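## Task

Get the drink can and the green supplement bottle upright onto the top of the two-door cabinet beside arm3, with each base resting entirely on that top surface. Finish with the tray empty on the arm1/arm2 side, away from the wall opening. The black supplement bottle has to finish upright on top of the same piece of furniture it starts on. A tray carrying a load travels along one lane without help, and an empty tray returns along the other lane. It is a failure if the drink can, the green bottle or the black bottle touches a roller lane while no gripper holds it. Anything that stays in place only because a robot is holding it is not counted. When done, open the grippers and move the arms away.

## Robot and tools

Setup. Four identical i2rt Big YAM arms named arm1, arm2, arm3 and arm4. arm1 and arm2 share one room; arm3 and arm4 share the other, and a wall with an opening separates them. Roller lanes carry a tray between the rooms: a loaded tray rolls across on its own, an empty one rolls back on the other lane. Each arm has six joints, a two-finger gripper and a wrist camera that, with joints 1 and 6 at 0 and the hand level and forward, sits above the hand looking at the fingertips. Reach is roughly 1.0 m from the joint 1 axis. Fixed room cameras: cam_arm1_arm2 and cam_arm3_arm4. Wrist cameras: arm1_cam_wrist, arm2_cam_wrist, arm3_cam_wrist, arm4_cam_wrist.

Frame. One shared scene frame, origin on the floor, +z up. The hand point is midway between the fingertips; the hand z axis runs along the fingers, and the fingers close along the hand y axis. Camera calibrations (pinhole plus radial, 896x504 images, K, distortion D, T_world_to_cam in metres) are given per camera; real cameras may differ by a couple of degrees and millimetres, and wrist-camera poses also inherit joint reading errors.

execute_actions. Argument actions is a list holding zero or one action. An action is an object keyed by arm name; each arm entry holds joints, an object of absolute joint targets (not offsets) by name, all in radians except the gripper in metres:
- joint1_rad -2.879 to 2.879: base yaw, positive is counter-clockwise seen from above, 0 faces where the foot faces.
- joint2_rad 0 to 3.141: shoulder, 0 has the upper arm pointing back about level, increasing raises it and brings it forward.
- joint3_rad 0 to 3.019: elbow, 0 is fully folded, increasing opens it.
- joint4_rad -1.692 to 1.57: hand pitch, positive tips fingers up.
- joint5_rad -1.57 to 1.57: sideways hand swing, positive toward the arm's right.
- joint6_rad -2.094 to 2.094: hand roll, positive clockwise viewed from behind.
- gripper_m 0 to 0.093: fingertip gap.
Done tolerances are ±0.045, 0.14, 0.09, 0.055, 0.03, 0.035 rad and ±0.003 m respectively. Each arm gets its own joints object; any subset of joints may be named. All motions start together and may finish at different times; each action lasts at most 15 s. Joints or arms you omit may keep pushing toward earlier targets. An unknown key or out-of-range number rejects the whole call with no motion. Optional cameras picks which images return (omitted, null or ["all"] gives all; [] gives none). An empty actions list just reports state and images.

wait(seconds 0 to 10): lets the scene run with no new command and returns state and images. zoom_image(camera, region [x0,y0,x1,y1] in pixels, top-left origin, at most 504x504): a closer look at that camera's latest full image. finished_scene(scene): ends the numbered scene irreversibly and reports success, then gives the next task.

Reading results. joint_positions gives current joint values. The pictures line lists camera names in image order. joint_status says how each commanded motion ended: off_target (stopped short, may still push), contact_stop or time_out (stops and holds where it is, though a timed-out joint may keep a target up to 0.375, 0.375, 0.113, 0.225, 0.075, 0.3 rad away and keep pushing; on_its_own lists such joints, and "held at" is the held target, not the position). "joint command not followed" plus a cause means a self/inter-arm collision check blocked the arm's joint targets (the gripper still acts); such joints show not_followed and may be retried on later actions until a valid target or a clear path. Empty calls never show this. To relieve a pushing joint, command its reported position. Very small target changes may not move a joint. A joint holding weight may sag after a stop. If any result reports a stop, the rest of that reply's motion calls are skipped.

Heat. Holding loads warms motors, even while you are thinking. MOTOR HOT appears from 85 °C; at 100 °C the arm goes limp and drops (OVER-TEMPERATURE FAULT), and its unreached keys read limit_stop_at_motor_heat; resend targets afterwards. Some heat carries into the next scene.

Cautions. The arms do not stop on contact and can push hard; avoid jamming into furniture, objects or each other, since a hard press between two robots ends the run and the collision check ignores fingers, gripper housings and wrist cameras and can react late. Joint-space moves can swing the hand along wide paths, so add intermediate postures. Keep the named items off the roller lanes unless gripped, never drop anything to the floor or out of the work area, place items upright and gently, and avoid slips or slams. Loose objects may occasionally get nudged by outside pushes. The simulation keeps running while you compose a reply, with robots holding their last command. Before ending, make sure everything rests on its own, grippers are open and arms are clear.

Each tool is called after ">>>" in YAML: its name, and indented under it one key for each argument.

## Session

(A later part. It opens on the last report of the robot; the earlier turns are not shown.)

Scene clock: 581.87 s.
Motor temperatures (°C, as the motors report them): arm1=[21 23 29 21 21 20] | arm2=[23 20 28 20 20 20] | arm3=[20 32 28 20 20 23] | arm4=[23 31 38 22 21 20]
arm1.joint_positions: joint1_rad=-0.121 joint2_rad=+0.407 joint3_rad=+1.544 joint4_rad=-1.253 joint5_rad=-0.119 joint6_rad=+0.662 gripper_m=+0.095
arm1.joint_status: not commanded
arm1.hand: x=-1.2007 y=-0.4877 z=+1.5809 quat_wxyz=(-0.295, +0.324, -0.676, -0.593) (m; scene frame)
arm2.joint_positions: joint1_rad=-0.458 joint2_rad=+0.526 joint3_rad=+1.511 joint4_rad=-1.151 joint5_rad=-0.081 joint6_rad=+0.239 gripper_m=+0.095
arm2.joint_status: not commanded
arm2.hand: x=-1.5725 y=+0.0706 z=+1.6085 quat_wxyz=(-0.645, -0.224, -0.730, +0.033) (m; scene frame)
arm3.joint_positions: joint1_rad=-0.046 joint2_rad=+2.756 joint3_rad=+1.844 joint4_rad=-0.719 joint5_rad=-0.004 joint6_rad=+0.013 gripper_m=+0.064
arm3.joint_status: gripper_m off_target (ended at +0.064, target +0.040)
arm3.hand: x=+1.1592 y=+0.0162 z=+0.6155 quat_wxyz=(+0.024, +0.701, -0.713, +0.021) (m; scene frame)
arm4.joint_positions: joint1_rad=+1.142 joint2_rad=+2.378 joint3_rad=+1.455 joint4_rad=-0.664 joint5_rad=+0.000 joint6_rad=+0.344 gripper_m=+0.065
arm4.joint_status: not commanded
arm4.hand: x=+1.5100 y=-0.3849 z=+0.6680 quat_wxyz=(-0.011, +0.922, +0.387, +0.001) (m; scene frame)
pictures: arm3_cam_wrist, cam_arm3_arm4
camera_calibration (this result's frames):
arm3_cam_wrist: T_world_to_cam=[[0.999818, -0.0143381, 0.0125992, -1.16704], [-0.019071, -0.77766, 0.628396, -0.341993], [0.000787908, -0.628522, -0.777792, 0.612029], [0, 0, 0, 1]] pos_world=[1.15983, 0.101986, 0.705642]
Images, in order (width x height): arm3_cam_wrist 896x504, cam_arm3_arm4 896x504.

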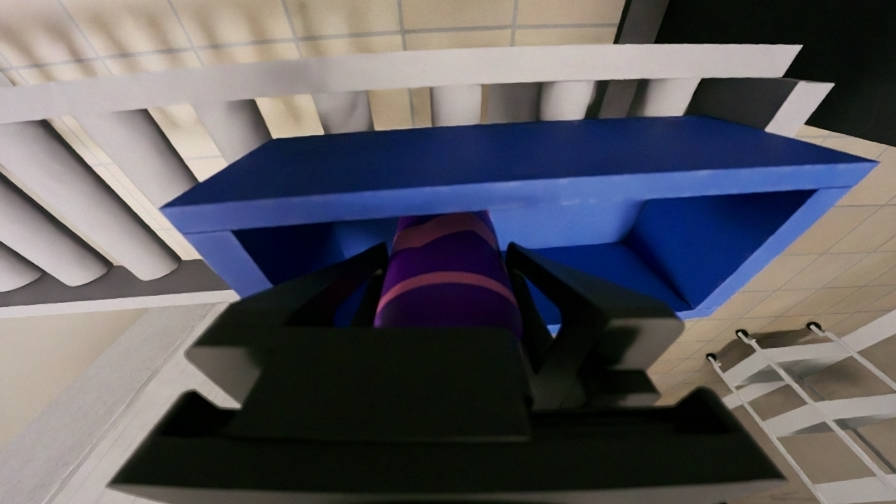

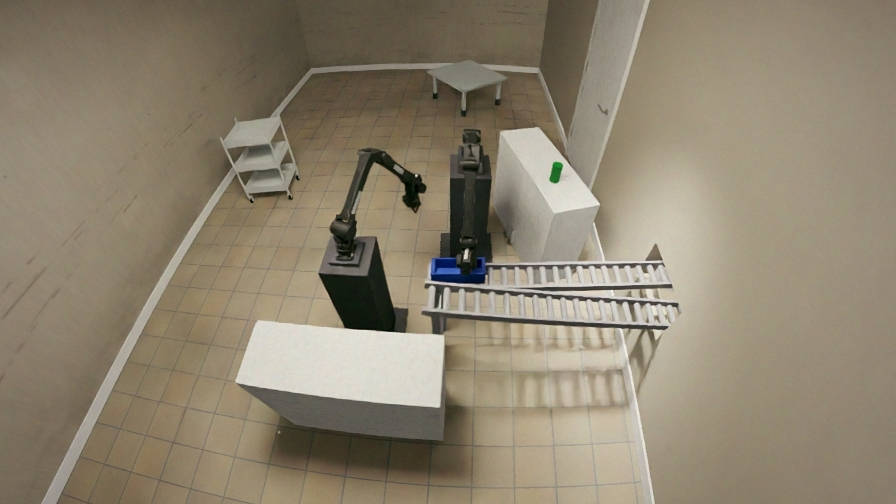

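>>> execute_actions:
  actions:
    - {"arm3": {"joints": {"joint2_rad": 2.215, "joint3_rad": 1.666}}, "arm4": {"joints": {"joint1_rad": 0.95}}}
  cameras: ["arm3_cam_wrist", "cam_arm3_arm4", "arm4_cam_wrist"]

Scene clock: 615.97 s.
Motor temperatures (°C, as the motors report them): arm1=[21 23 29 21 21 20] | arm2=[23 20 28 20 20 20] | arm3=[20 32 28 20 20 23] | arm4=[23 31 38 22 21 20]
arm1.joint_positions: joint1_rad=-0.121 joint2_rad=+0.407 joint3_rad=+1.544 joint4_rad=-1.253 joint5_rad=-0.119 joint6_rad=+0.662 gripper_m=+0.095
arm1.joint_status: not commanded
arm1.hand: x=-1.2007 y=-0.4877 z=+1.5809 quat_wxyz=(-0.295, +0.324, -0.676, -0.593) (m; scene frame)
arm2.joint_positions: joint1_rad=-0.458 joint2_rad=+0.526 joint3_rad=+1.511 joint4_rad=-1.151 joint5_rad=-0.081 joint6_rad=+0.239 gripper_m=+0.095
arm2.joint_status: not commanded
arm2.hand: x=-1.5725 y=+0.0706 z=+1.6085 quat_wxyz=(-0.645, -0.224, -0.730, +0.033) (m; scene frame)
arm3.joint_positions: joint1_rad=-0.046 joint2_rad=+2.258 joint3_rad=+1.643 joint4_rad=-0.726 joint5_rad=-0.002 joint6_rad=+0.012 gripper_m=+0.063
arm3.joint_status: all done
arm3.hand: x=+1.1601 y=+0.0825 z=+0.8737 quat_wxyz=(-0.079, +0.696, -0.708, -0.082) (m; scene frame)
arm4.joint_positions: joint1_rad=+0.948 joint2_rad=+2.378 joint3_rad=+1.455 joint4_rad=-0.663 joint5_rad=+0.000 joint6_rad=+0.343 gripper_m=+0.065
arm4.joint_status: all done
arm4.hand: x=+1.4147 y=-0.3293 z=+0.6697 quat_wxyz=(-0.010, +0.955, +0.296, +0.000) (m; scene frame)
pictures: arm3_cam_wrist, arm4_cam_wrist, cam_arm3_arm4
camera_calibration (this result's frames):
arm3_cam_wrist: T_world_to_cam=[[0.999772, -0.0179449, 0.0115873, -1.16904], [-0.0209956, -0.925411, 0.378383, -0.219825], [0.003933, -0.37854, -0.925577, 0.959415], [0, 0, 0, 1]] pos_world=[1.16038, 0.13877, 0.984737]
arm4_cam_wrist: T_world_to_cam=[[-0.572398, 0.819963, 0.00472989, 1.07578], [0.66174, 0.458524, 0.593174, -1.17574], [0.484212, 0.342661, -0.80506, 0.0955925], [0, 0, 0, 1]] pos_world=[1.34752, -0.375753, 0.769286]
Images, in order (width x height): arm3_cam_wrist 896x504, arm4_cam_wrist 896x504, cam_arm3_arm4 896x504.

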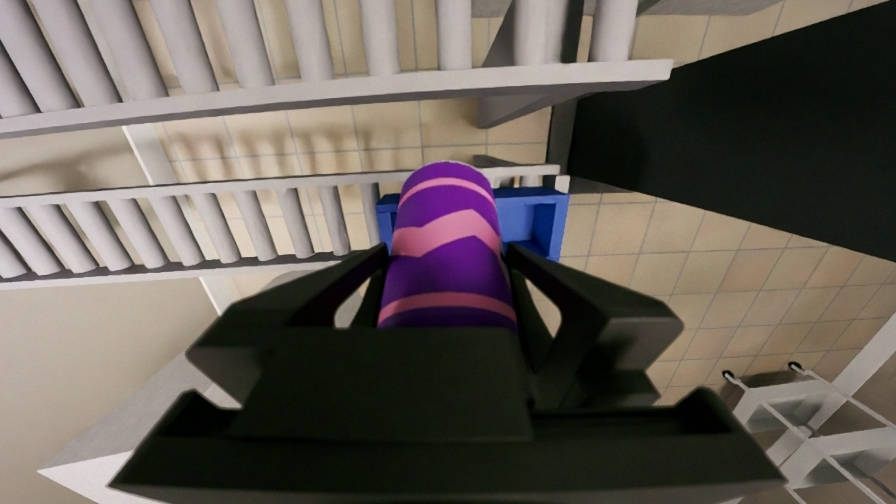

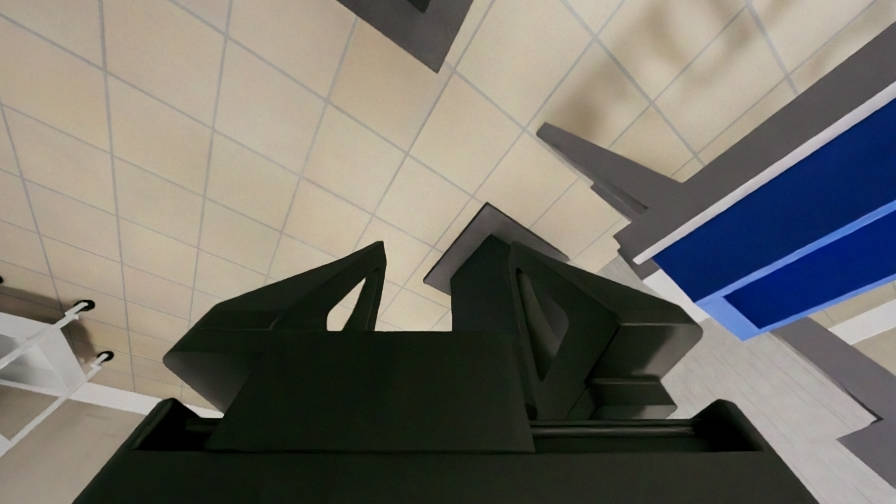

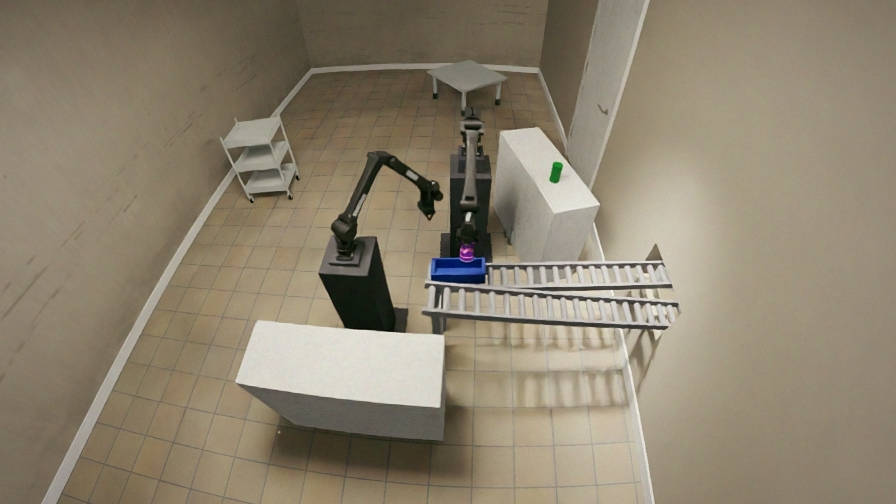

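>>> execute_actions:
  actions:
    - {"arm3": {"joints": {"joint1_rad": 1.31, "joint2_rad": 2.18, "joint4_rad": -0.985}}, "arm4": {"joints": {"joint1_rad": 0.338}}}
  cameras: ["arm3_cam_wrist", "cam_arm3_arm4", "arm4_cam_wrist"]

Scene clock: 635.80 s.
Motor temperatures (°C, as the motors report them): arm1=[21 23 29 21 21 20] | arm2=[23 20 28 20 20 20] | arm3=[20 33 29 20 20 23] | arm4=[23 32 38 22 21 20]
arm1.joint_positions: joint1_rad=-0.121 joint2_rad=+0.407 joint3_rad=+1.544 joint4_rad=-1.253 joint5_rad=-0.119 joint6_rad=+0.662 gripper_m=+0.095
arm1.joint_status: not commanded
arm1.hand: x=-1.2007 y=-0.4877 z=+1.5809 quat_wxyz=(-0.295, +0.324, -0.676, -0.593) (m; scene frame)
arm2.joint_positions: joint1_rad=-0.458 joint2_rad=+0.526 joint3_rad=+1.511 joint4_rad=-1.151 joint5_rad=-0.081 joint6_rad=+0.239 gripper_m=+0.095
arm2.joint_status: not commanded
arm2.hand: x=-1.5725 y=+0.0706 z=+1.6085 quat_wxyz=(-0.645, -0.224, -0.730, +0.033) (m; scene frame)
arm3.joint_positions: joint1_rad=+1.321 joint2_rad=+2.234 joint3_rad=+1.643 joint4_rad=-0.977 joint5_rad=-0.002 joint6_rad=+0.012 gripper_m=+0.063
arm3.joint_status: all done
arm3.hand: x=+0.5437 y=-0.4704 z=+0.8831 quat_wxyz=(+0.002, +0.994, -0.110, -0.002) (m; scene frame)
arm4.joint_positions: joint1_rad=+0.344 joint2_rad=+2.378 joint3_rad=+1.455 joint4_rad=-0.658 joint5_rad=+0.002 joint6_rad=+0.342 gripper_m=+0.065
arm4.joint_status: all done
arm4.hand: x=+1.2111 y=-0.0587 z=+0.6742 quat_wxyz=(-0.005, +1.000, -0.001, -0.002) (m; scene frame)
pictures: arm3_cam_wrist, arm4_cam_wrist, cam_arm3_arm4
camera_calibration (this result's frames):
arm3_cam_wrist: T_world_to_cam=[[0.215939, 0.976313, 0.0134989, 0.329345], [0.797328, -0.184298, 0.57472, -1.01769], [0.563594, -0.113342, -0.818239, 0.486929], [0, 0, 0, 1]] pos_world=[0.465885, -0.453913, 0.978867]
arm4_cam_wrist: T_world_to_cam=[[-0.00721317, 0.99997, -0.00290187, 0.0685629], [0.811521, 0.00754935, 0.584275, -1.36967], [0.584279, 0.00185955, -0.811551, -0.0317407], [0, 0, 0, 1]] pos_world=[1.13055, -0.0581617, 0.774702]
Images, in order (width x height): arm3_cam_wrist 896x504, arm4_cam_wrist 896x504, cam_arm3_arm4 896x504.

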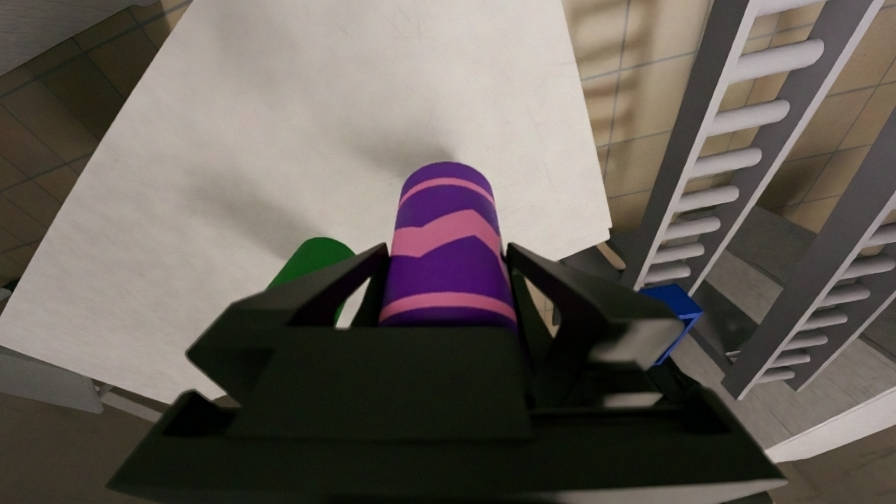

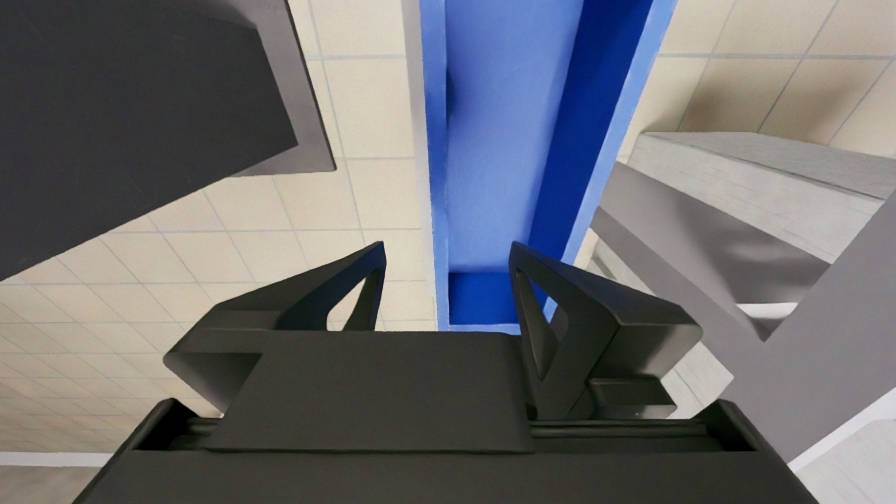

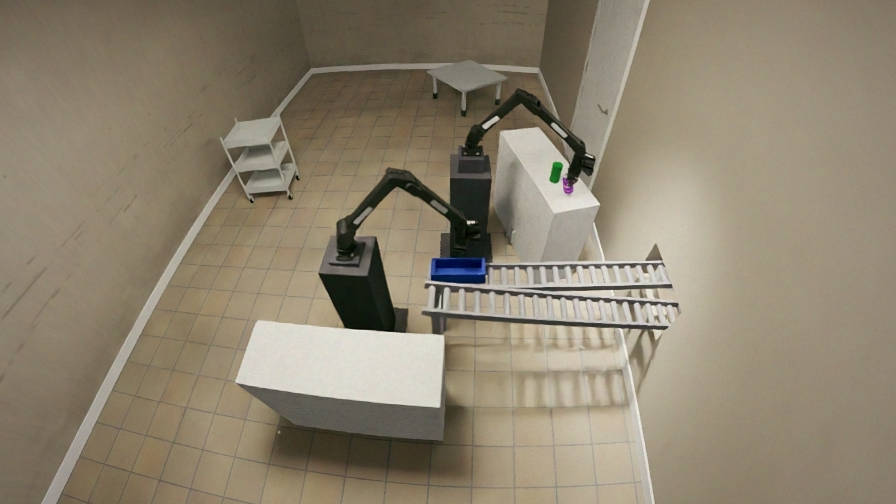

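>>> zoom_image:
  camera: "arm4_cam_wrist"
  region: [370, 0, 700, 340]

Region (370, 0, 700, 340) of arm4_cam_wrist's 896x504 image, scaled by 1.482, with more detail than that image has; it fills the left 489 columns of this view, and the rest is white.

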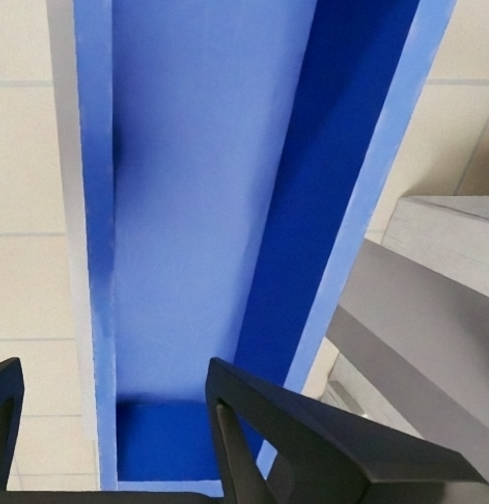

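>>> execute_actions:
  actions:
    - {"arm3": {"joints": {"joint2_rad": 2.30}}, "arm4": {"joints": {"joint2_rad": 2.612, "joint3_rad": 1.605, "joint4_rad": -0.541}}}
  cameras: ["arm3_cam_wrist", "cam_arm3_arm4", "arm4_cam_wrist"]

Scene clock: 678.40 s.
Motor temperatures (°C, as the motors report them): arm1=[21 23 29 21 21 20] | arm2=[23 20 28 20 20 20] | arm3=[20 33 30 20 20 23] | arm4=[23 32 37 22 21 20]
arm1.joint_positions: joint1_rad=-0.121 joint2_rad=+0.407 joint3_rad=+1.544 joint4_rad=-1.253 joint5_rad=-0.119 joint6_rad=+0.662 gripper_m=+0.095
arm1.joint_status: not commanded
arm1.hand: x=-1.2007 y=-0.4877 z=+1.5809 quat_wxyz=(-0.295, +0.324, -0.676, -0.593) (m; scene frame)
arm2.joint_positions: joint1_rad=-0.458 joint2_rad=+0.526 joint3_rad=+1.511 joint4_rad=-1.151 joint5_rad=-0.081 joint6_rad=+0.239 gripper_m=+0.095
arm2.joint_status: not commanded
arm2.hand: x=-1.5725 y=+0.0706 z=+1.6085 quat_wxyz=(-0.645, -0.224, -0.730, +0.033) (m; scene frame)
arm3.joint_positions: joint1_rad=+1.321 joint2_rad=+2.297 joint3_rad=+1.645 joint4_rad=-0.980 joint5_rad=-0.002 joint6_rad=+0.012 gripper_m=+0.063
arm3.joint_status: all done
arm3.hand: x=+0.5574 y=-0.4733 z=+0.8459 quat_wxyz=(+0.005, +0.994, -0.110, +0.030) (m; scene frame)
arm4.joint_positions: joint1_rad=+0.344 joint2_rad=+2.618 joint3_rad=+1.594 joint4_rad=-0.543 joint5_rad=+0.002 joint6_rad=+0.342 gripper_m=+0.065
arm4.joint_status: all done
arm4.hand: x=+1.1968 y=-0.0627 z=+0.5710 quat_wxyz=(-0.003, +1.000, -0.001, -0.010) (m; scene frame)
pictures: arm3_cam_wrist, arm4_cam_wrist, cam_arm3_arm4
camera_calibration (this result's frames):
arm3_cam_wrist: T_world_to_cam=[[0.214965, 0.97652, 0.0140733, 0.32993], [0.759224, -0.17616, 0.626536, -1.02653], [0.614304, -0.123998, -0.779266, 0.382059], [0, 0, 0, 1]] pos_world=[0.473744, -0.455643, 0.936242]
arm4_cam_wrist: T_world_to_cam=[[-0.00745683, 0.99994, -0.008023, 0.075326], [0.820042, 0.0107063, 0.572203, -1.30077], [0.572254, -0.00231238, -0.820073, -0.0881364], [0, 0, 0, 1]] pos_world=[1.11768, -0.0615988, 0.672628]
Images, in order (width x height): arm3_cam_wrist 896x504, arm4_cam_wrist 896x504, cam_arm3_arm4 896x504.

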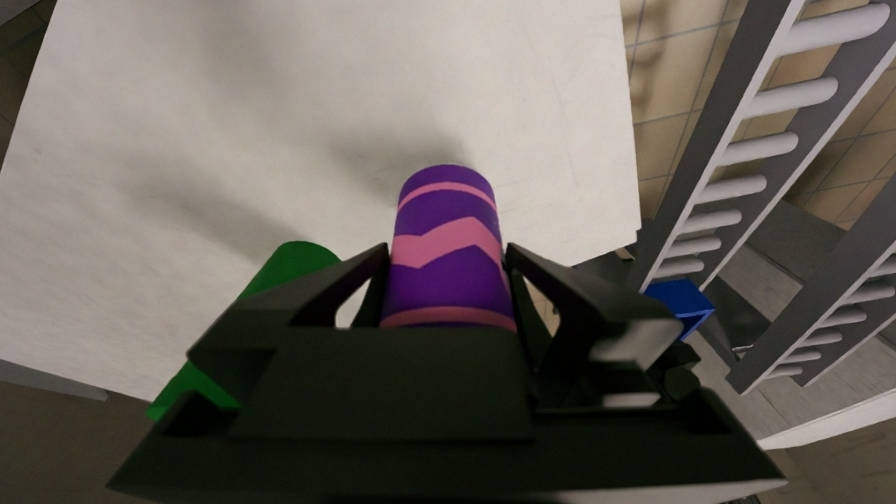

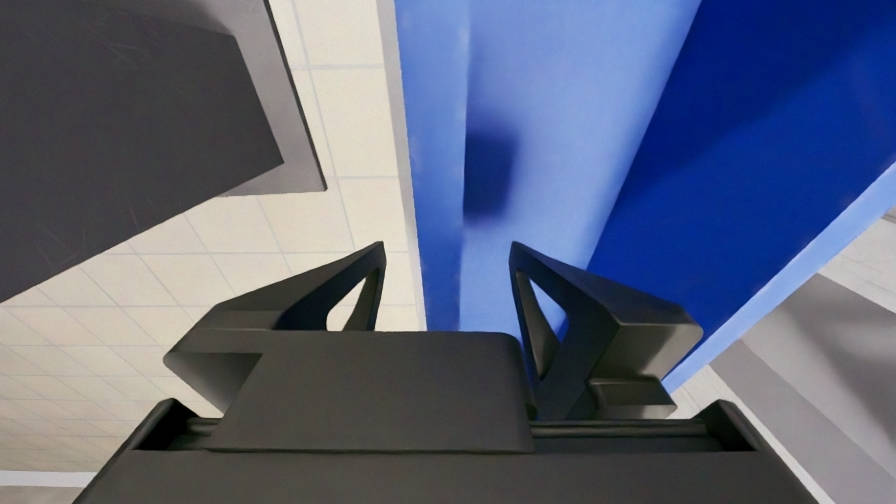

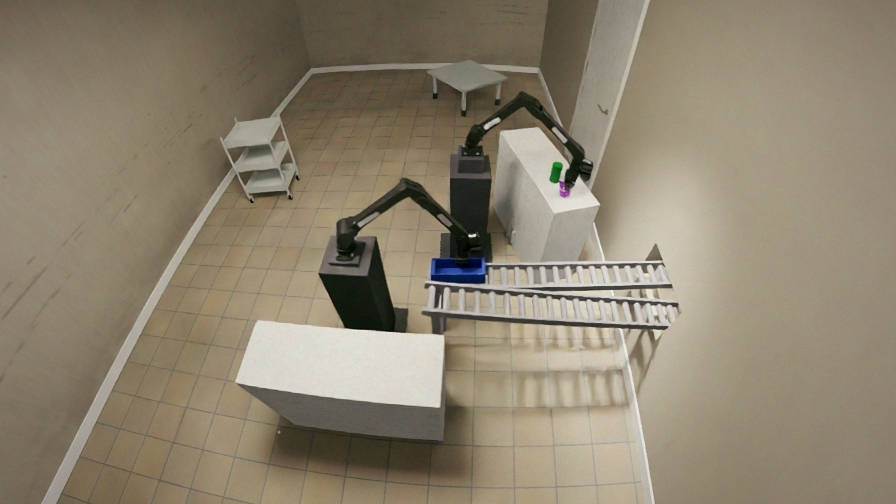

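>>> execute_actions:
  actions:
    - {"arm3": {"joints": {"gripper_m": 0.085}}, "arm4": {"joints": {"gripper_m": 0.0}}}
  cameras: ["arm3_cam_wrist", "cam_arm3_arm4", "arm4_cam_wrist"]

Scene clock: 685.00 s.
Motor temperatures (°C, as the motors report them): arm1=[21 23 29 21 21 20] | arm2=[23 20 28 20 20 20] | arm3=[20 33 30 20 20 23] | arm4=[23 32 37 22 21 20]
arm1.joint_positions: joint1_rad=-0.121 joint2_rad=+0.407 joint3_rad=+1.544 joint4_rad=-1.253 joint5_rad=-0.119 joint6_rad=+0.662 gripper_m=+0.095
arm1.joint_status: not commanded
arm1.hand: x=-1.2007 y=-0.4877 z=+1.5809 quat_wxyz=(-0.295, +0.324, -0.676, -0.593) (m; scene frame)
arm2.joint_positions: joint1_rad=-0.458 joint2_rad=+0.526 joint3_rad=+1.511 joint4_rad=-1.151 joint5_rad=-0.081 joint6_rad=+0.239 gripper_m=+0.095
arm2.joint_status: not commanded
arm2.hand: x=-1.5725 y=+0.0706 z=+1.6085 quat_wxyz=(-0.645, -0.224, -0.730, +0.033) (m; scene frame)
arm3.joint_positions: joint1_rad=+1.321 joint2_rad=+2.298 joint3_rad=+1.645 joint4_rad=-0.980 joint5_rad=-0.002 joint6_rad=+0.012 gripper_m=+0.085
arm3.joint_status: all done
arm3.hand: x=+0.5579 y=-0.4734 z=+0.8450 quat_wxyz=(+0.005, +0.993, -0.110, +0.031) (m; scene frame)
arm4.joint_positions: joint1_rad=+0.344 joint2_rad=+2.618 joint3_rad=+1.594 joint4_rad=-0.541 joint5_rad=+0.001 joint6_rad=+0.337 gripper_m=+0.011
arm4.joint_status: gripper_m off_target (ended at +0.011, target +0.000)
arm4.hand: x=+1.1966 y=-0.0629 z=+0.5710 quat_wxyz=(-0.002, +1.000, +0.002, -0.010) (m; scene frame)
pictures: arm3_cam_wrist, arm4_cam_wrist, cam_arm3_arm4
camera_calibration (this result's frames):
arm3_cam_wrist: T_world_to_cam=[[0.214936, 0.976527, 0.0140892, 0.329946], [0.758054, -0.17591, 0.628021, -1.02681], [0.615758, -0.124304, -0.778069, 0.379108], [0, 0, 0, 1]] pos_world=[0.474024, -0.455704, 0.935183]
arm4_cam_wrist: T_world_to_cam=[[-0.0128277, 0.999877, -0.00900937, 0.0825277], [0.820427, 0.0156753, 0.571537, -1.30035], [0.571608, -0.0000600448, -0.820527, -0.0868338], [0, 0, 0, 1]] pos_world=[1.11754, -0.0621395, 0.672693]
Images, in order (width x height): arm3_cam_wrist 896x504, arm4_cam_wrist 896x504, cam_arm3_arm4 896x504.

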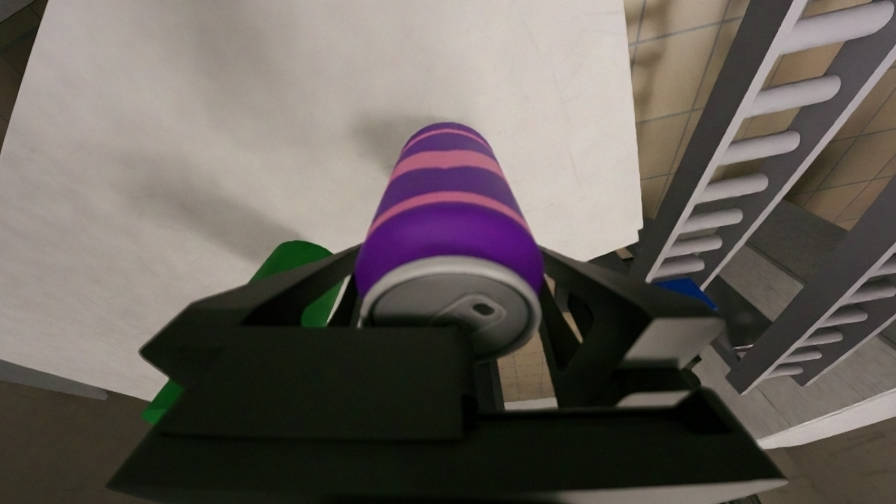

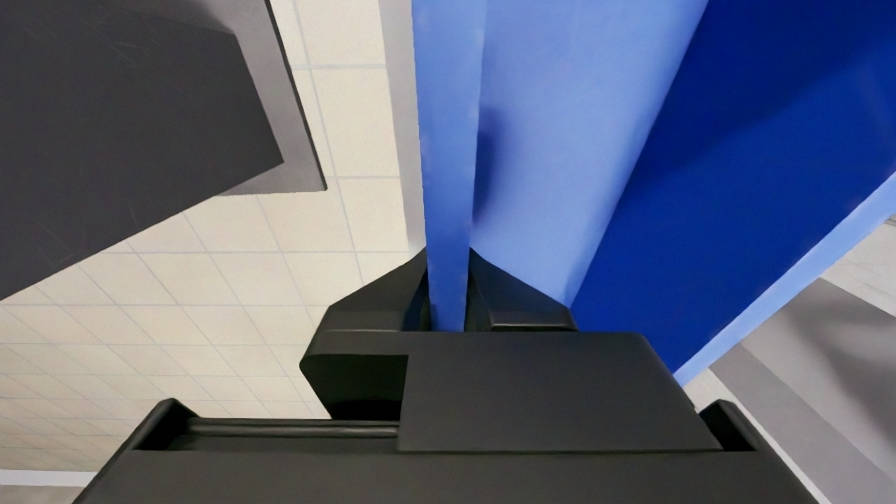

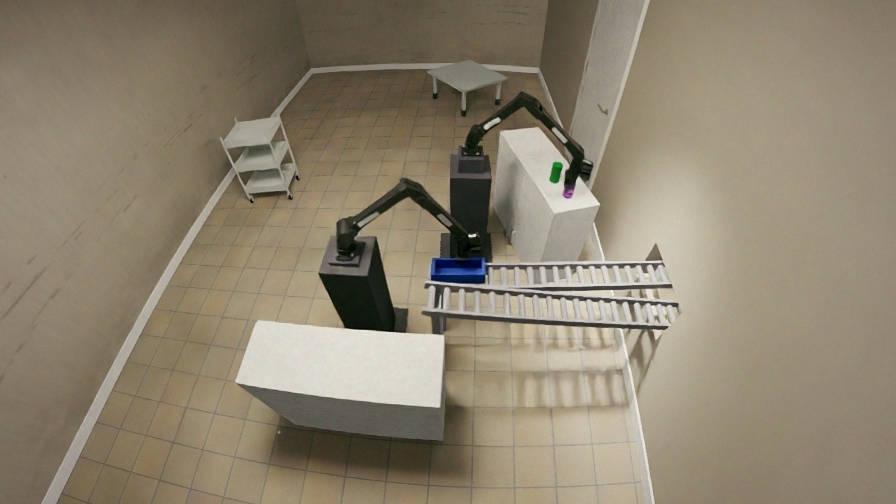

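>>> execute_actions:
  actions: []
  cameras: ["arm3_cam_wrist", "cam_arm3_arm4"]

>>> zoom_image:
  camera: "cam_arm3_arm4"
  region: [490, 120, 630, 230]

Scene clock: 688.10 s.
Motor temperatures (°C, as the motors report them): arm1=[21 23 29 21 21 20] | arm2=[23 20 28 20 20 20] | arm3=[20 33 29 20 20 23] | arm4=[23 32 37 22 21 20]
arm1.joint_positions: joint1_rad=-0.121 joint2_rad=+0.407 joint3_rad=+1.544 joint4_rad=-1.253 joint5_rad=-0.119 joint6_rad=+0.662 gripper_m=+0.095
arm1.joint_status: not commanded
arm1.hand: x=-1.2007 y=-0.4877 z=+1.5809 quat_wxyz=(-0.295, +0.324, -0.676, -0.593) (m; scene frame)
arm2.joint_positions: joint1_rad=-0.458 joint2_rad=+0.526 joint3_rad=+1.511 joint4_rad=-1.151 joint5_rad=-0.081 joint6_rad=+0.239 gripper_m=+0.095
arm2.joint_status: not commanded
arm2.hand: x=-1.5725 y=+0.0706 z=+1.6085 quat_wxyz=(-0.645, -0.224, -0.730, +0.033) (m; scene frame)
arm3.joint_positions: joint1_rad=+1.321 joint2_rad=+2.298 joint3_rad=+1.645 joint4_rad=-0.980 joint5_rad=-0.002 joint6_rad=+0.012 gripper_m=+0.085
arm3.joint_status: all done
arm3.hand: x=+0.5579 y=-0.4734 z=+0.8450 quat_wxyz=(+0.005, +0.993, -0.110, +0.031) (m; scene frame)
arm4.joint_positions: joint1_rad=+0.344 joint2_rad=+2.618 joint3_rad=+1.594 joint4_rad=-0.541 joint5_rad=+0.001 joint6_rad=+0.337 gripper_m=+0.011
arm4.joint_status: gripper_m off_target (ended at +0.011, target +0.000)
arm4.hand: x=+1.1966 y=-0.0629 z=+0.5710 quat_wxyz=(-0.002, +1.000, +0.002, -0.010) (m; scene frame)
pictures: arm3_cam_wrist, cam_arm3_arm4
camera_calibration (this result's frames):
arm3_cam_wrist: T_world_to_cam=[[0.214936, 0.976527, 0.0140892, 0.329946], [0.758054, -0.17591, 0.628021, -1.02681], [0.615758, -0.124304, -0.778069, 0.379108], [0, 0, 0, 1]] pos_world=[0.474024, -0.455704, 0.935183]
Images, in order (width x height): arm3_cam_wrist 896x504, cam_arm3_arm4 896x504.

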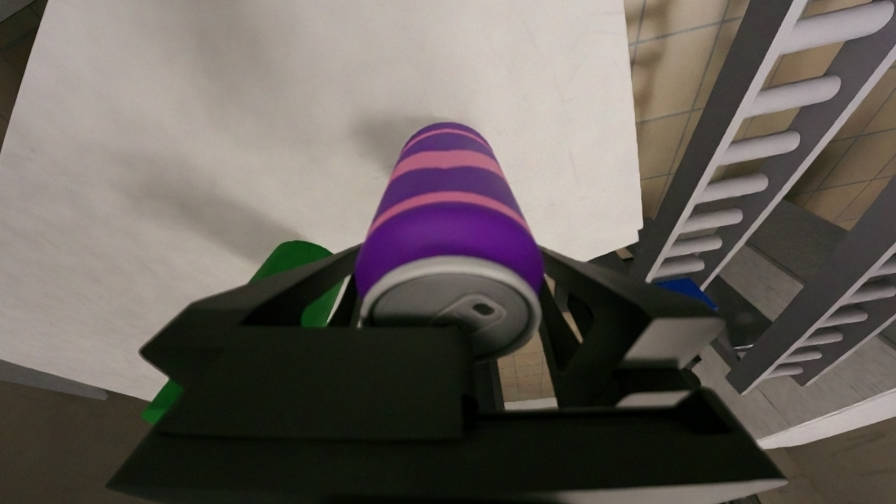

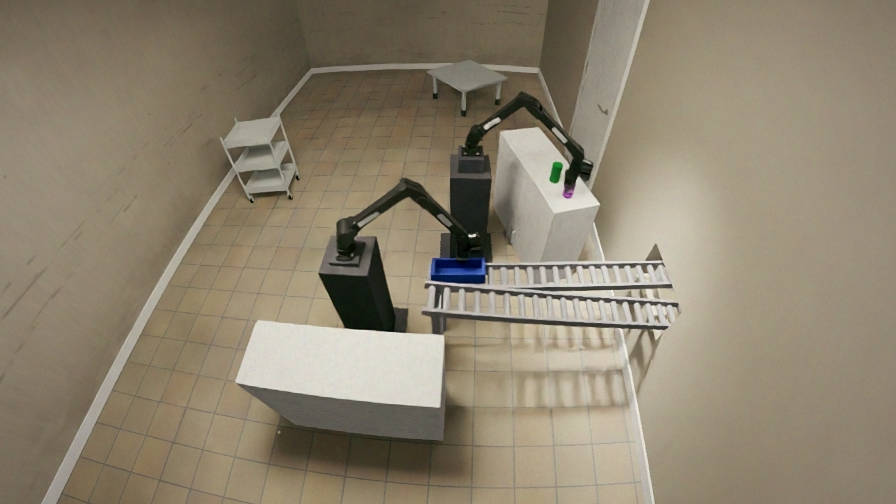

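Region (490, 120, 630, 230) of cam_arm3_arm4's 896x504 image, scaled by 3.600, with more detail than that image has; it fills the top 396 rows of this view, and the rest is white.

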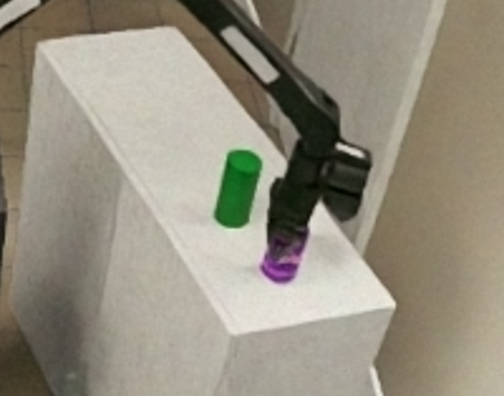

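>>> execute_actions:
  actions:
    - {"arm3": {"joints": {"joint2_rad": 1.95, "gripper_m": 0.092}}, "arm4": {"joints": {"joint2_rad": 2.185}}}
  cameras: ["arm3_cam_wrist", "cam_arm3_arm4", "arm4_cam_wrist"]

Scene clock: 727.83 s.
Motor temperatures (°C, as the motors report them): arm1=[21 23 29 21 21 20] | arm2=[23 20 28 20 20 20] | arm3=[20 32 30 20 20 23] | arm4=[23 33 37 22 21 20]
arm1.joint_positions: joint1_rad=-0.121 joint2_rad=+0.407 joint3_rad=+1.544 joint4_rad=-1.253 joint5_rad=-0.119 joint6_rad=+0.662 gripper_m=+0.095
arm1.joint_status: not commanded
arm1.hand: x=-1.2007 y=-0.4877 z=+1.5809 quat_wxyz=(-0.295, +0.324, -0.676, -0.593) (m; scene frame)
arm2.joint_positions: joint1_rad=-0.458 joint2_rad=+0.526 joint3_rad=+1.511 joint4_rad=-1.151 joint5_rad=-0.081 joint6_rad=+0.239 gripper_m=+0.095
arm2.joint_status: not commanded
arm2.hand: x=-1.5725 y=+0.0706 z=+1.6085 quat_wxyz=(-0.645, -0.224, -0.730, +0.033) (m; scene frame)
arm3.joint_positions: joint1_rad=+1.321 joint2_rad=+1.960 joint3_rad=+1.648 joint4_rad=-0.982 joint5_rad=-0.002 joint6_rad=+0.012 gripper_m=+0.092
arm3.joint_status: all done
arm3.hand: x=+0.5121 y=-0.4634 z=+1.0557 quat_wxyz=(-0.012, +0.984, -0.109, -0.138) (m; scene frame)
arm4.joint_positions: joint1_rad=+0.342 joint2_rad=+2.191 joint3_rad=+1.591 joint4_rad=-0.541 joint5_rad=-0.001 joint6_rad=+0.333 gripper_m=+0.011
arm4.joint_status: all done
arm4.hand: x=+1.0766 y=-0.1070 z=+0.8433 quat_wxyz=(+0.068, +0.976, +0.004, -0.208) (m; scene frame)
pictures: arm3_cam_wrist, arm4_cam_wrist, cam_arm3_arm4
camera_calibration (this result's frames):
arm3_cam_wrist: T_world_to_cam=[[0.219576, 0.97554, 0.0104173, 0.328079], [0.919248, -0.210459, 0.332703, -0.909504], [0.326757, -0.0634776, -0.942974, 0.922805], [0, 0, 0, 1]] pos_world=[0.462488, -0.452889, 1.16936]
arm4_cam_wrist: T_world_to_cam=[[-0.0492718, 0.988977, -0.139632, 0.275784], [0.976648, 0.0769774, 0.200583, -1.20565], [0.20912, -0.126488, -0.969675, 0.70768], [0, 0, 0, 1]] pos_world=[1.0431, -0.0904235, 0.966561]
Images, in order (width x height): arm3_cam_wrist 896x504, arm4_cam_wrist 896x504, cam_arm3_arm4 896x504.

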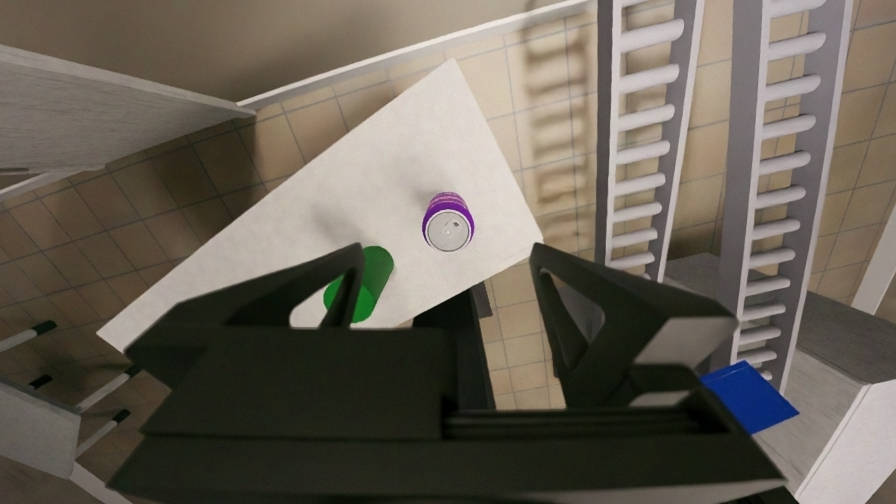

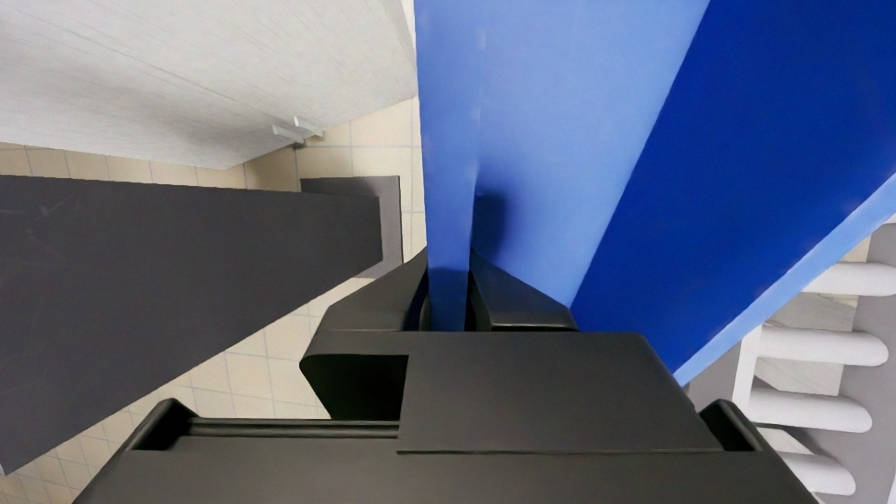

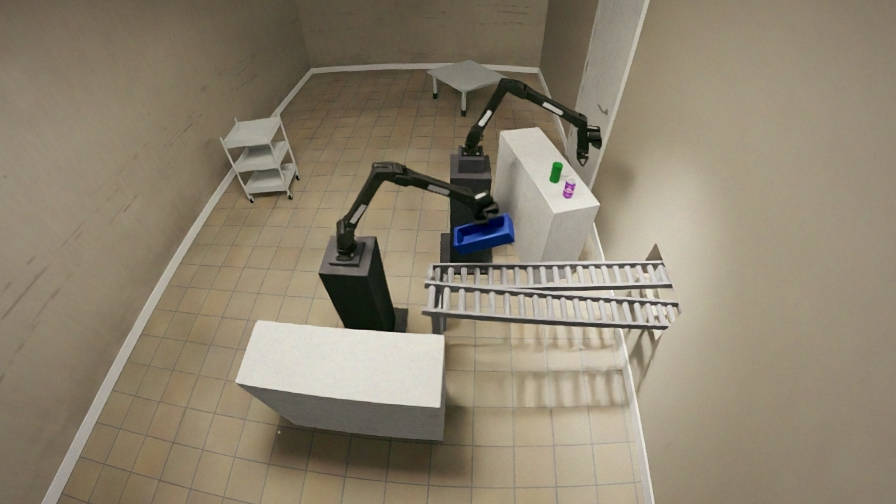

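>>> execute_actions:
  actions:
    - {"arm3": {"joints": {"joint2_rad": 1.7}}, "arm4": {"joints": {"joint1_rad": -0.114, "joint4_rad": -0.956, "joint6_rad": -0.112}}}
  cameras: ["cam_arm3_arm4", "arm4_cam_wrist"]

Scene clock: 740.33 s.
Motor temperatures (°C, as the motors report them): arm1=[21 23 29 21 21 20] | arm2=[23 20 28 20 20 20] | arm3=[20 32 30 20 20 23] | arm4=[23 33 38 22 21 20]
arm1.joint_positions: joint1_rad=-0.121 joint2_rad=+0.407 joint3_rad=+1.544 joint4_rad=-1.253 joint5_rad=-0.119 joint6_rad=+0.662 gripper_m=+0.095
arm1.joint_status: not commanded
arm1.hand: x=-1.2007 y=-0.4877 z=+1.5809 quat_wxyz=(-0.295, +0.324, -0.676, -0.593) (m; scene frame)
arm2.joint_positions: joint1_rad=-0.458 joint2_rad=+0.526 joint3_rad=+1.511 joint4_rad=-1.151 joint5_rad=-0.081 joint6_rad=+0.239 gripper_m=+0.095
arm2.joint_status: not commanded
arm2.hand: x=-1.5725 y=+0.0706 z=+1.6085 quat_wxyz=(-0.645, -0.224, -0.730, +0.033) (m; scene frame)
arm3.joint_positions: joint1_rad=+1.321 joint2_rad=+1.706 joint3_rad=+1.648 joint4_rad=-0.982 joint5_rad=-0.002 joint6_rad=+0.012 gripper_m=+0.092
arm3.joint_status: all done
arm3.hand: x=+0.5251 y=-0.4659 z=+1.2165 quat_wxyz=(-0.024, +0.959, -0.106, -0.261) (m; scene frame)
arm4.joint_positions: joint1_rad=-0.104 joint2_rad=+2.191 joint3_rad=+1.591 joint4_rad=-0.948 joint5_rad=-0.004 joint6_rad=-0.101 gripper_m=+0.011
arm4.joint_status: all done
arm4.hand: x=+1.1362 y=+0.1965 z=+0.8220 quat_wxyz=(-0.002, +1.000, -0.003, -0.019) (m; scene frame)
pictures: arm4_cam_wrist, cam_arm3_arm4
camera_calibration (this result's frames):
arm4_cam_wrist: T_world_to_cam=[[-0.0028257, 0.999954, -0.00917201, -0.186653], [0.830249, 0.00745833, 0.557343, -1.39622], [0.557386, -0.00604016, -0.830232, 0.178992], [0, 0, 0, 1]] pos_world=[1.05892, 0.198139, 0.925068]
Images, in order (width x height): arm4_cam_wrist 896x504, cam_arm3_arm4 896x504.

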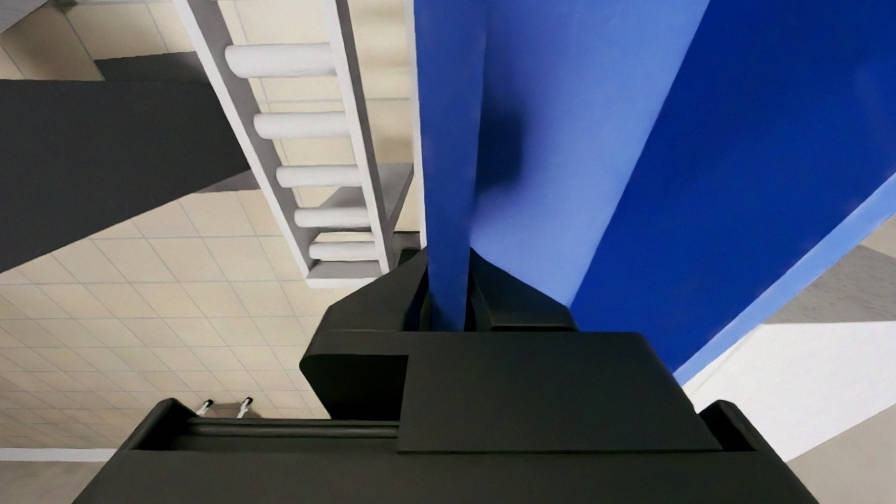

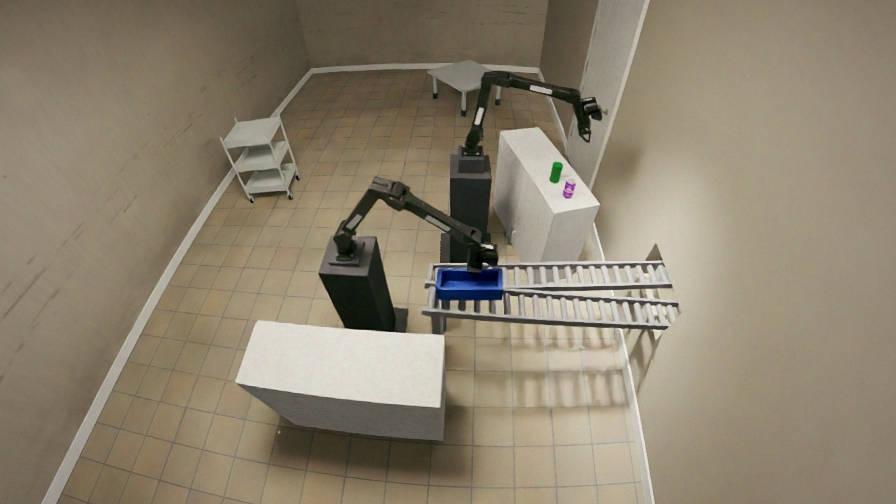

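>>> zoom_image:
  camera: "arm4_cam_wrist"
  region: [330, 0, 500, 300]

Region (330, 0, 500, 300) of arm4_cam_wrist's 896x504 image, scaled by 1.680, with more detail than that image has; it fills the left 286 columns of this view, and the rest is white.

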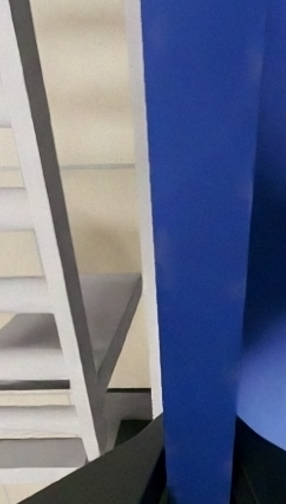

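>>> zoom_image:
  camera: "arm4_cam_wrist"
  region: [240, 130, 440, 300]

>>> zoom_image:
  camera: "cam_arm3_arm4"
  region: [400, 230, 560, 350]

Region (240, 130, 440, 300) of arm4_cam_wrist's 896x504 image, scaled by 2.520, with more detail than that image has; it fills the top 428 rows of this view, and the rest is white.

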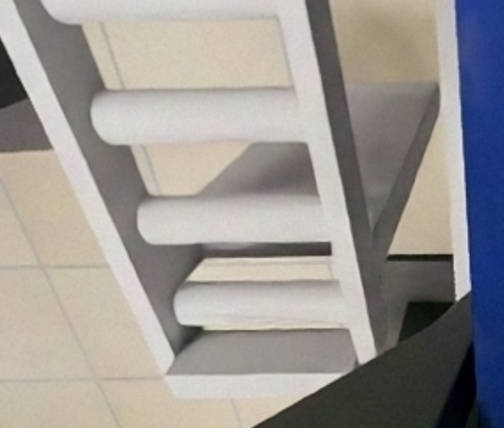

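Region (400, 230, 560, 350) of cam_arm3_arm4's 896x504 image, scaled by 3.150, with more detail than that image has; it fills the top 378 rows of this view, and the rest is white.

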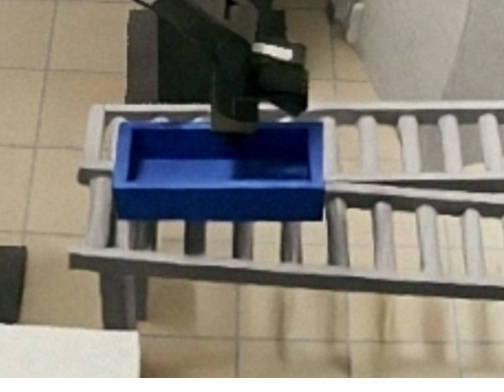

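>>> execute_actions:
  actions:
    - {"arm4": {"joints": {"joint1_rad": -0.135, "joint2_rad": 2.352, "joint6_rad": -0.131}}}
  cameras: ["cam_arm3_arm4", "arm4_cam_wrist"]

Scene clock: 765.50 s.
Motor temperatures (°C, as the motors report them): arm1=[21 23 29 21 21 20] | arm2=[23 20 28 20 20 20] | arm3=[20 32 32 20 20 23] | arm4=[23 33 39 22 21 20]
arm1.joint_positions: joint1_rad=-0.121 joint2_rad=+0.407 joint3_rad=+1.544 joint4_rad=-1.253 joint5_rad=-0.119 joint6_rad=+0.662 gripper_m=+0.095
arm1.joint_status: not commanded
arm1.hand: x=-1.2007 y=-0.4877 z=+1.5809 quat_wxyz=(-0.295, +0.324, -0.676, -0.593) (m; scene frame)
arm2.joint_positions: joint1_rad=-0.458 joint2_rad=+0.526 joint3_rad=+1.511 joint4_rad=-1.151 joint5_rad=-0.081 joint6_rad=+0.239 gripper_m=+0.095
arm2.joint_status: not commanded
arm2.hand: x=-1.5725 y=+0.0706 z=+1.6085 quat_wxyz=(-0.645, -0.224, -0.730, +0.033) (m; scene frame)
arm3.joint_positions: joint1_rad=+1.321 joint2_rad=+1.706 joint3_rad=+1.648 joint4_rad=-0.982 joint5_rad=-0.002 joint6_rad=+0.012 gripper_m=+0.092
arm3.joint_status: not commanded
arm3.hand: x=+0.5251 y=-0.4659 z=+1.2165 quat_wxyz=(-0.024, +0.959, -0.106, -0.261) (m; scene frame)
arm4.joint_positions: joint1_rad=-0.128 joint2_rad=+2.350 joint3_rad=+1.591 joint4_rad=-0.956 joint5_rad=+0.000 joint6_rad=-0.123 gripper_m=+0.011
arm4.joint_status: all done
arm4.hand: x=+1.1761 y=+0.2071 z=+0.7299 quat_wxyz=(+0.006, +0.998, -0.004, +0.064) (m; scene frame)
pictures: arm4_cam_wrist, cam_arm3_arm4
camera_calibration (this result's frames):
arm4_cam_wrist: T_world_to_cam=[[0.00284688, 0.999653, -0.0261697, -0.192151], [0.727181, 0.0158946, 0.686261, -1.35282], [0.686439, -0.0209838, -0.726884, -0.143788], [0, 0, 0, 1]] pos_world=[1.08299, 0.210569, 0.818842]
Images, in order (width x height): arm4_cam_wrist 896x504, cam_arm3_arm4 896x504.

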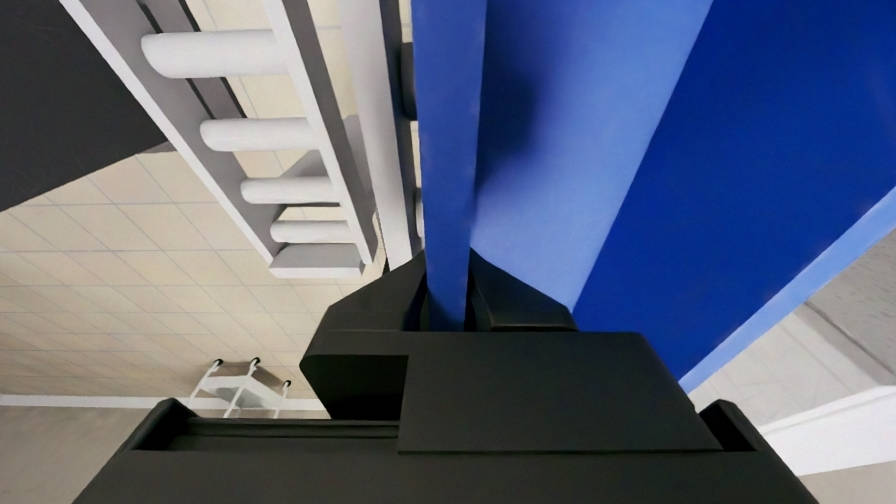

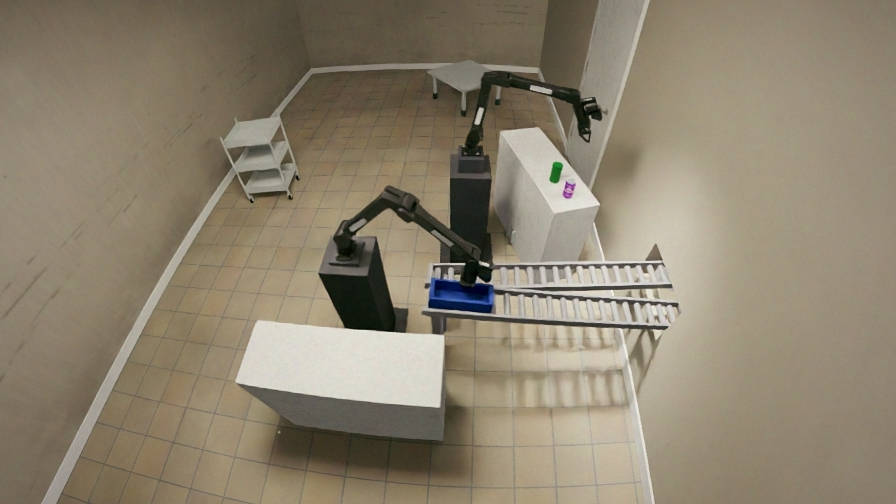

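>>> zoom_image:
  camera: "arm4_cam_wrist"
  region: [310, 0, 500, 300]

>>> zoom_image:
  camera: "cam_arm3_arm4"
  region: [410, 250, 530, 340]

Region (310, 0, 500, 300) of arm4_cam_wrist's 896x504 image, scaled by 1.680, with more detail than that image has; it fills the left 319 columns of this view, and the rest is white.

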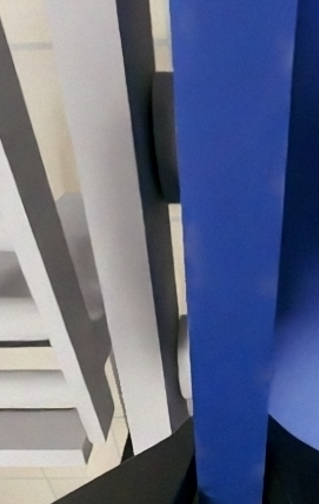

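Region (410, 250, 530, 340) of cam_arm3_arm4's 896x504 image, scaled by 4.200, with more detail than that image has; it fills the top 378 rows of this view, and the rest is white.

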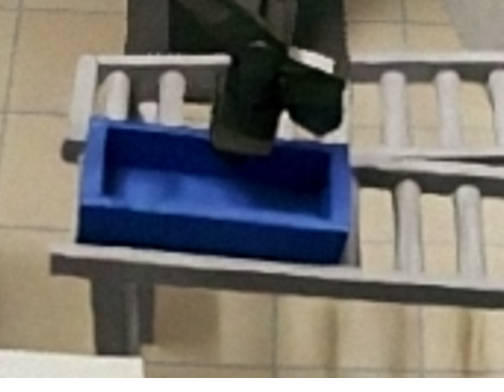

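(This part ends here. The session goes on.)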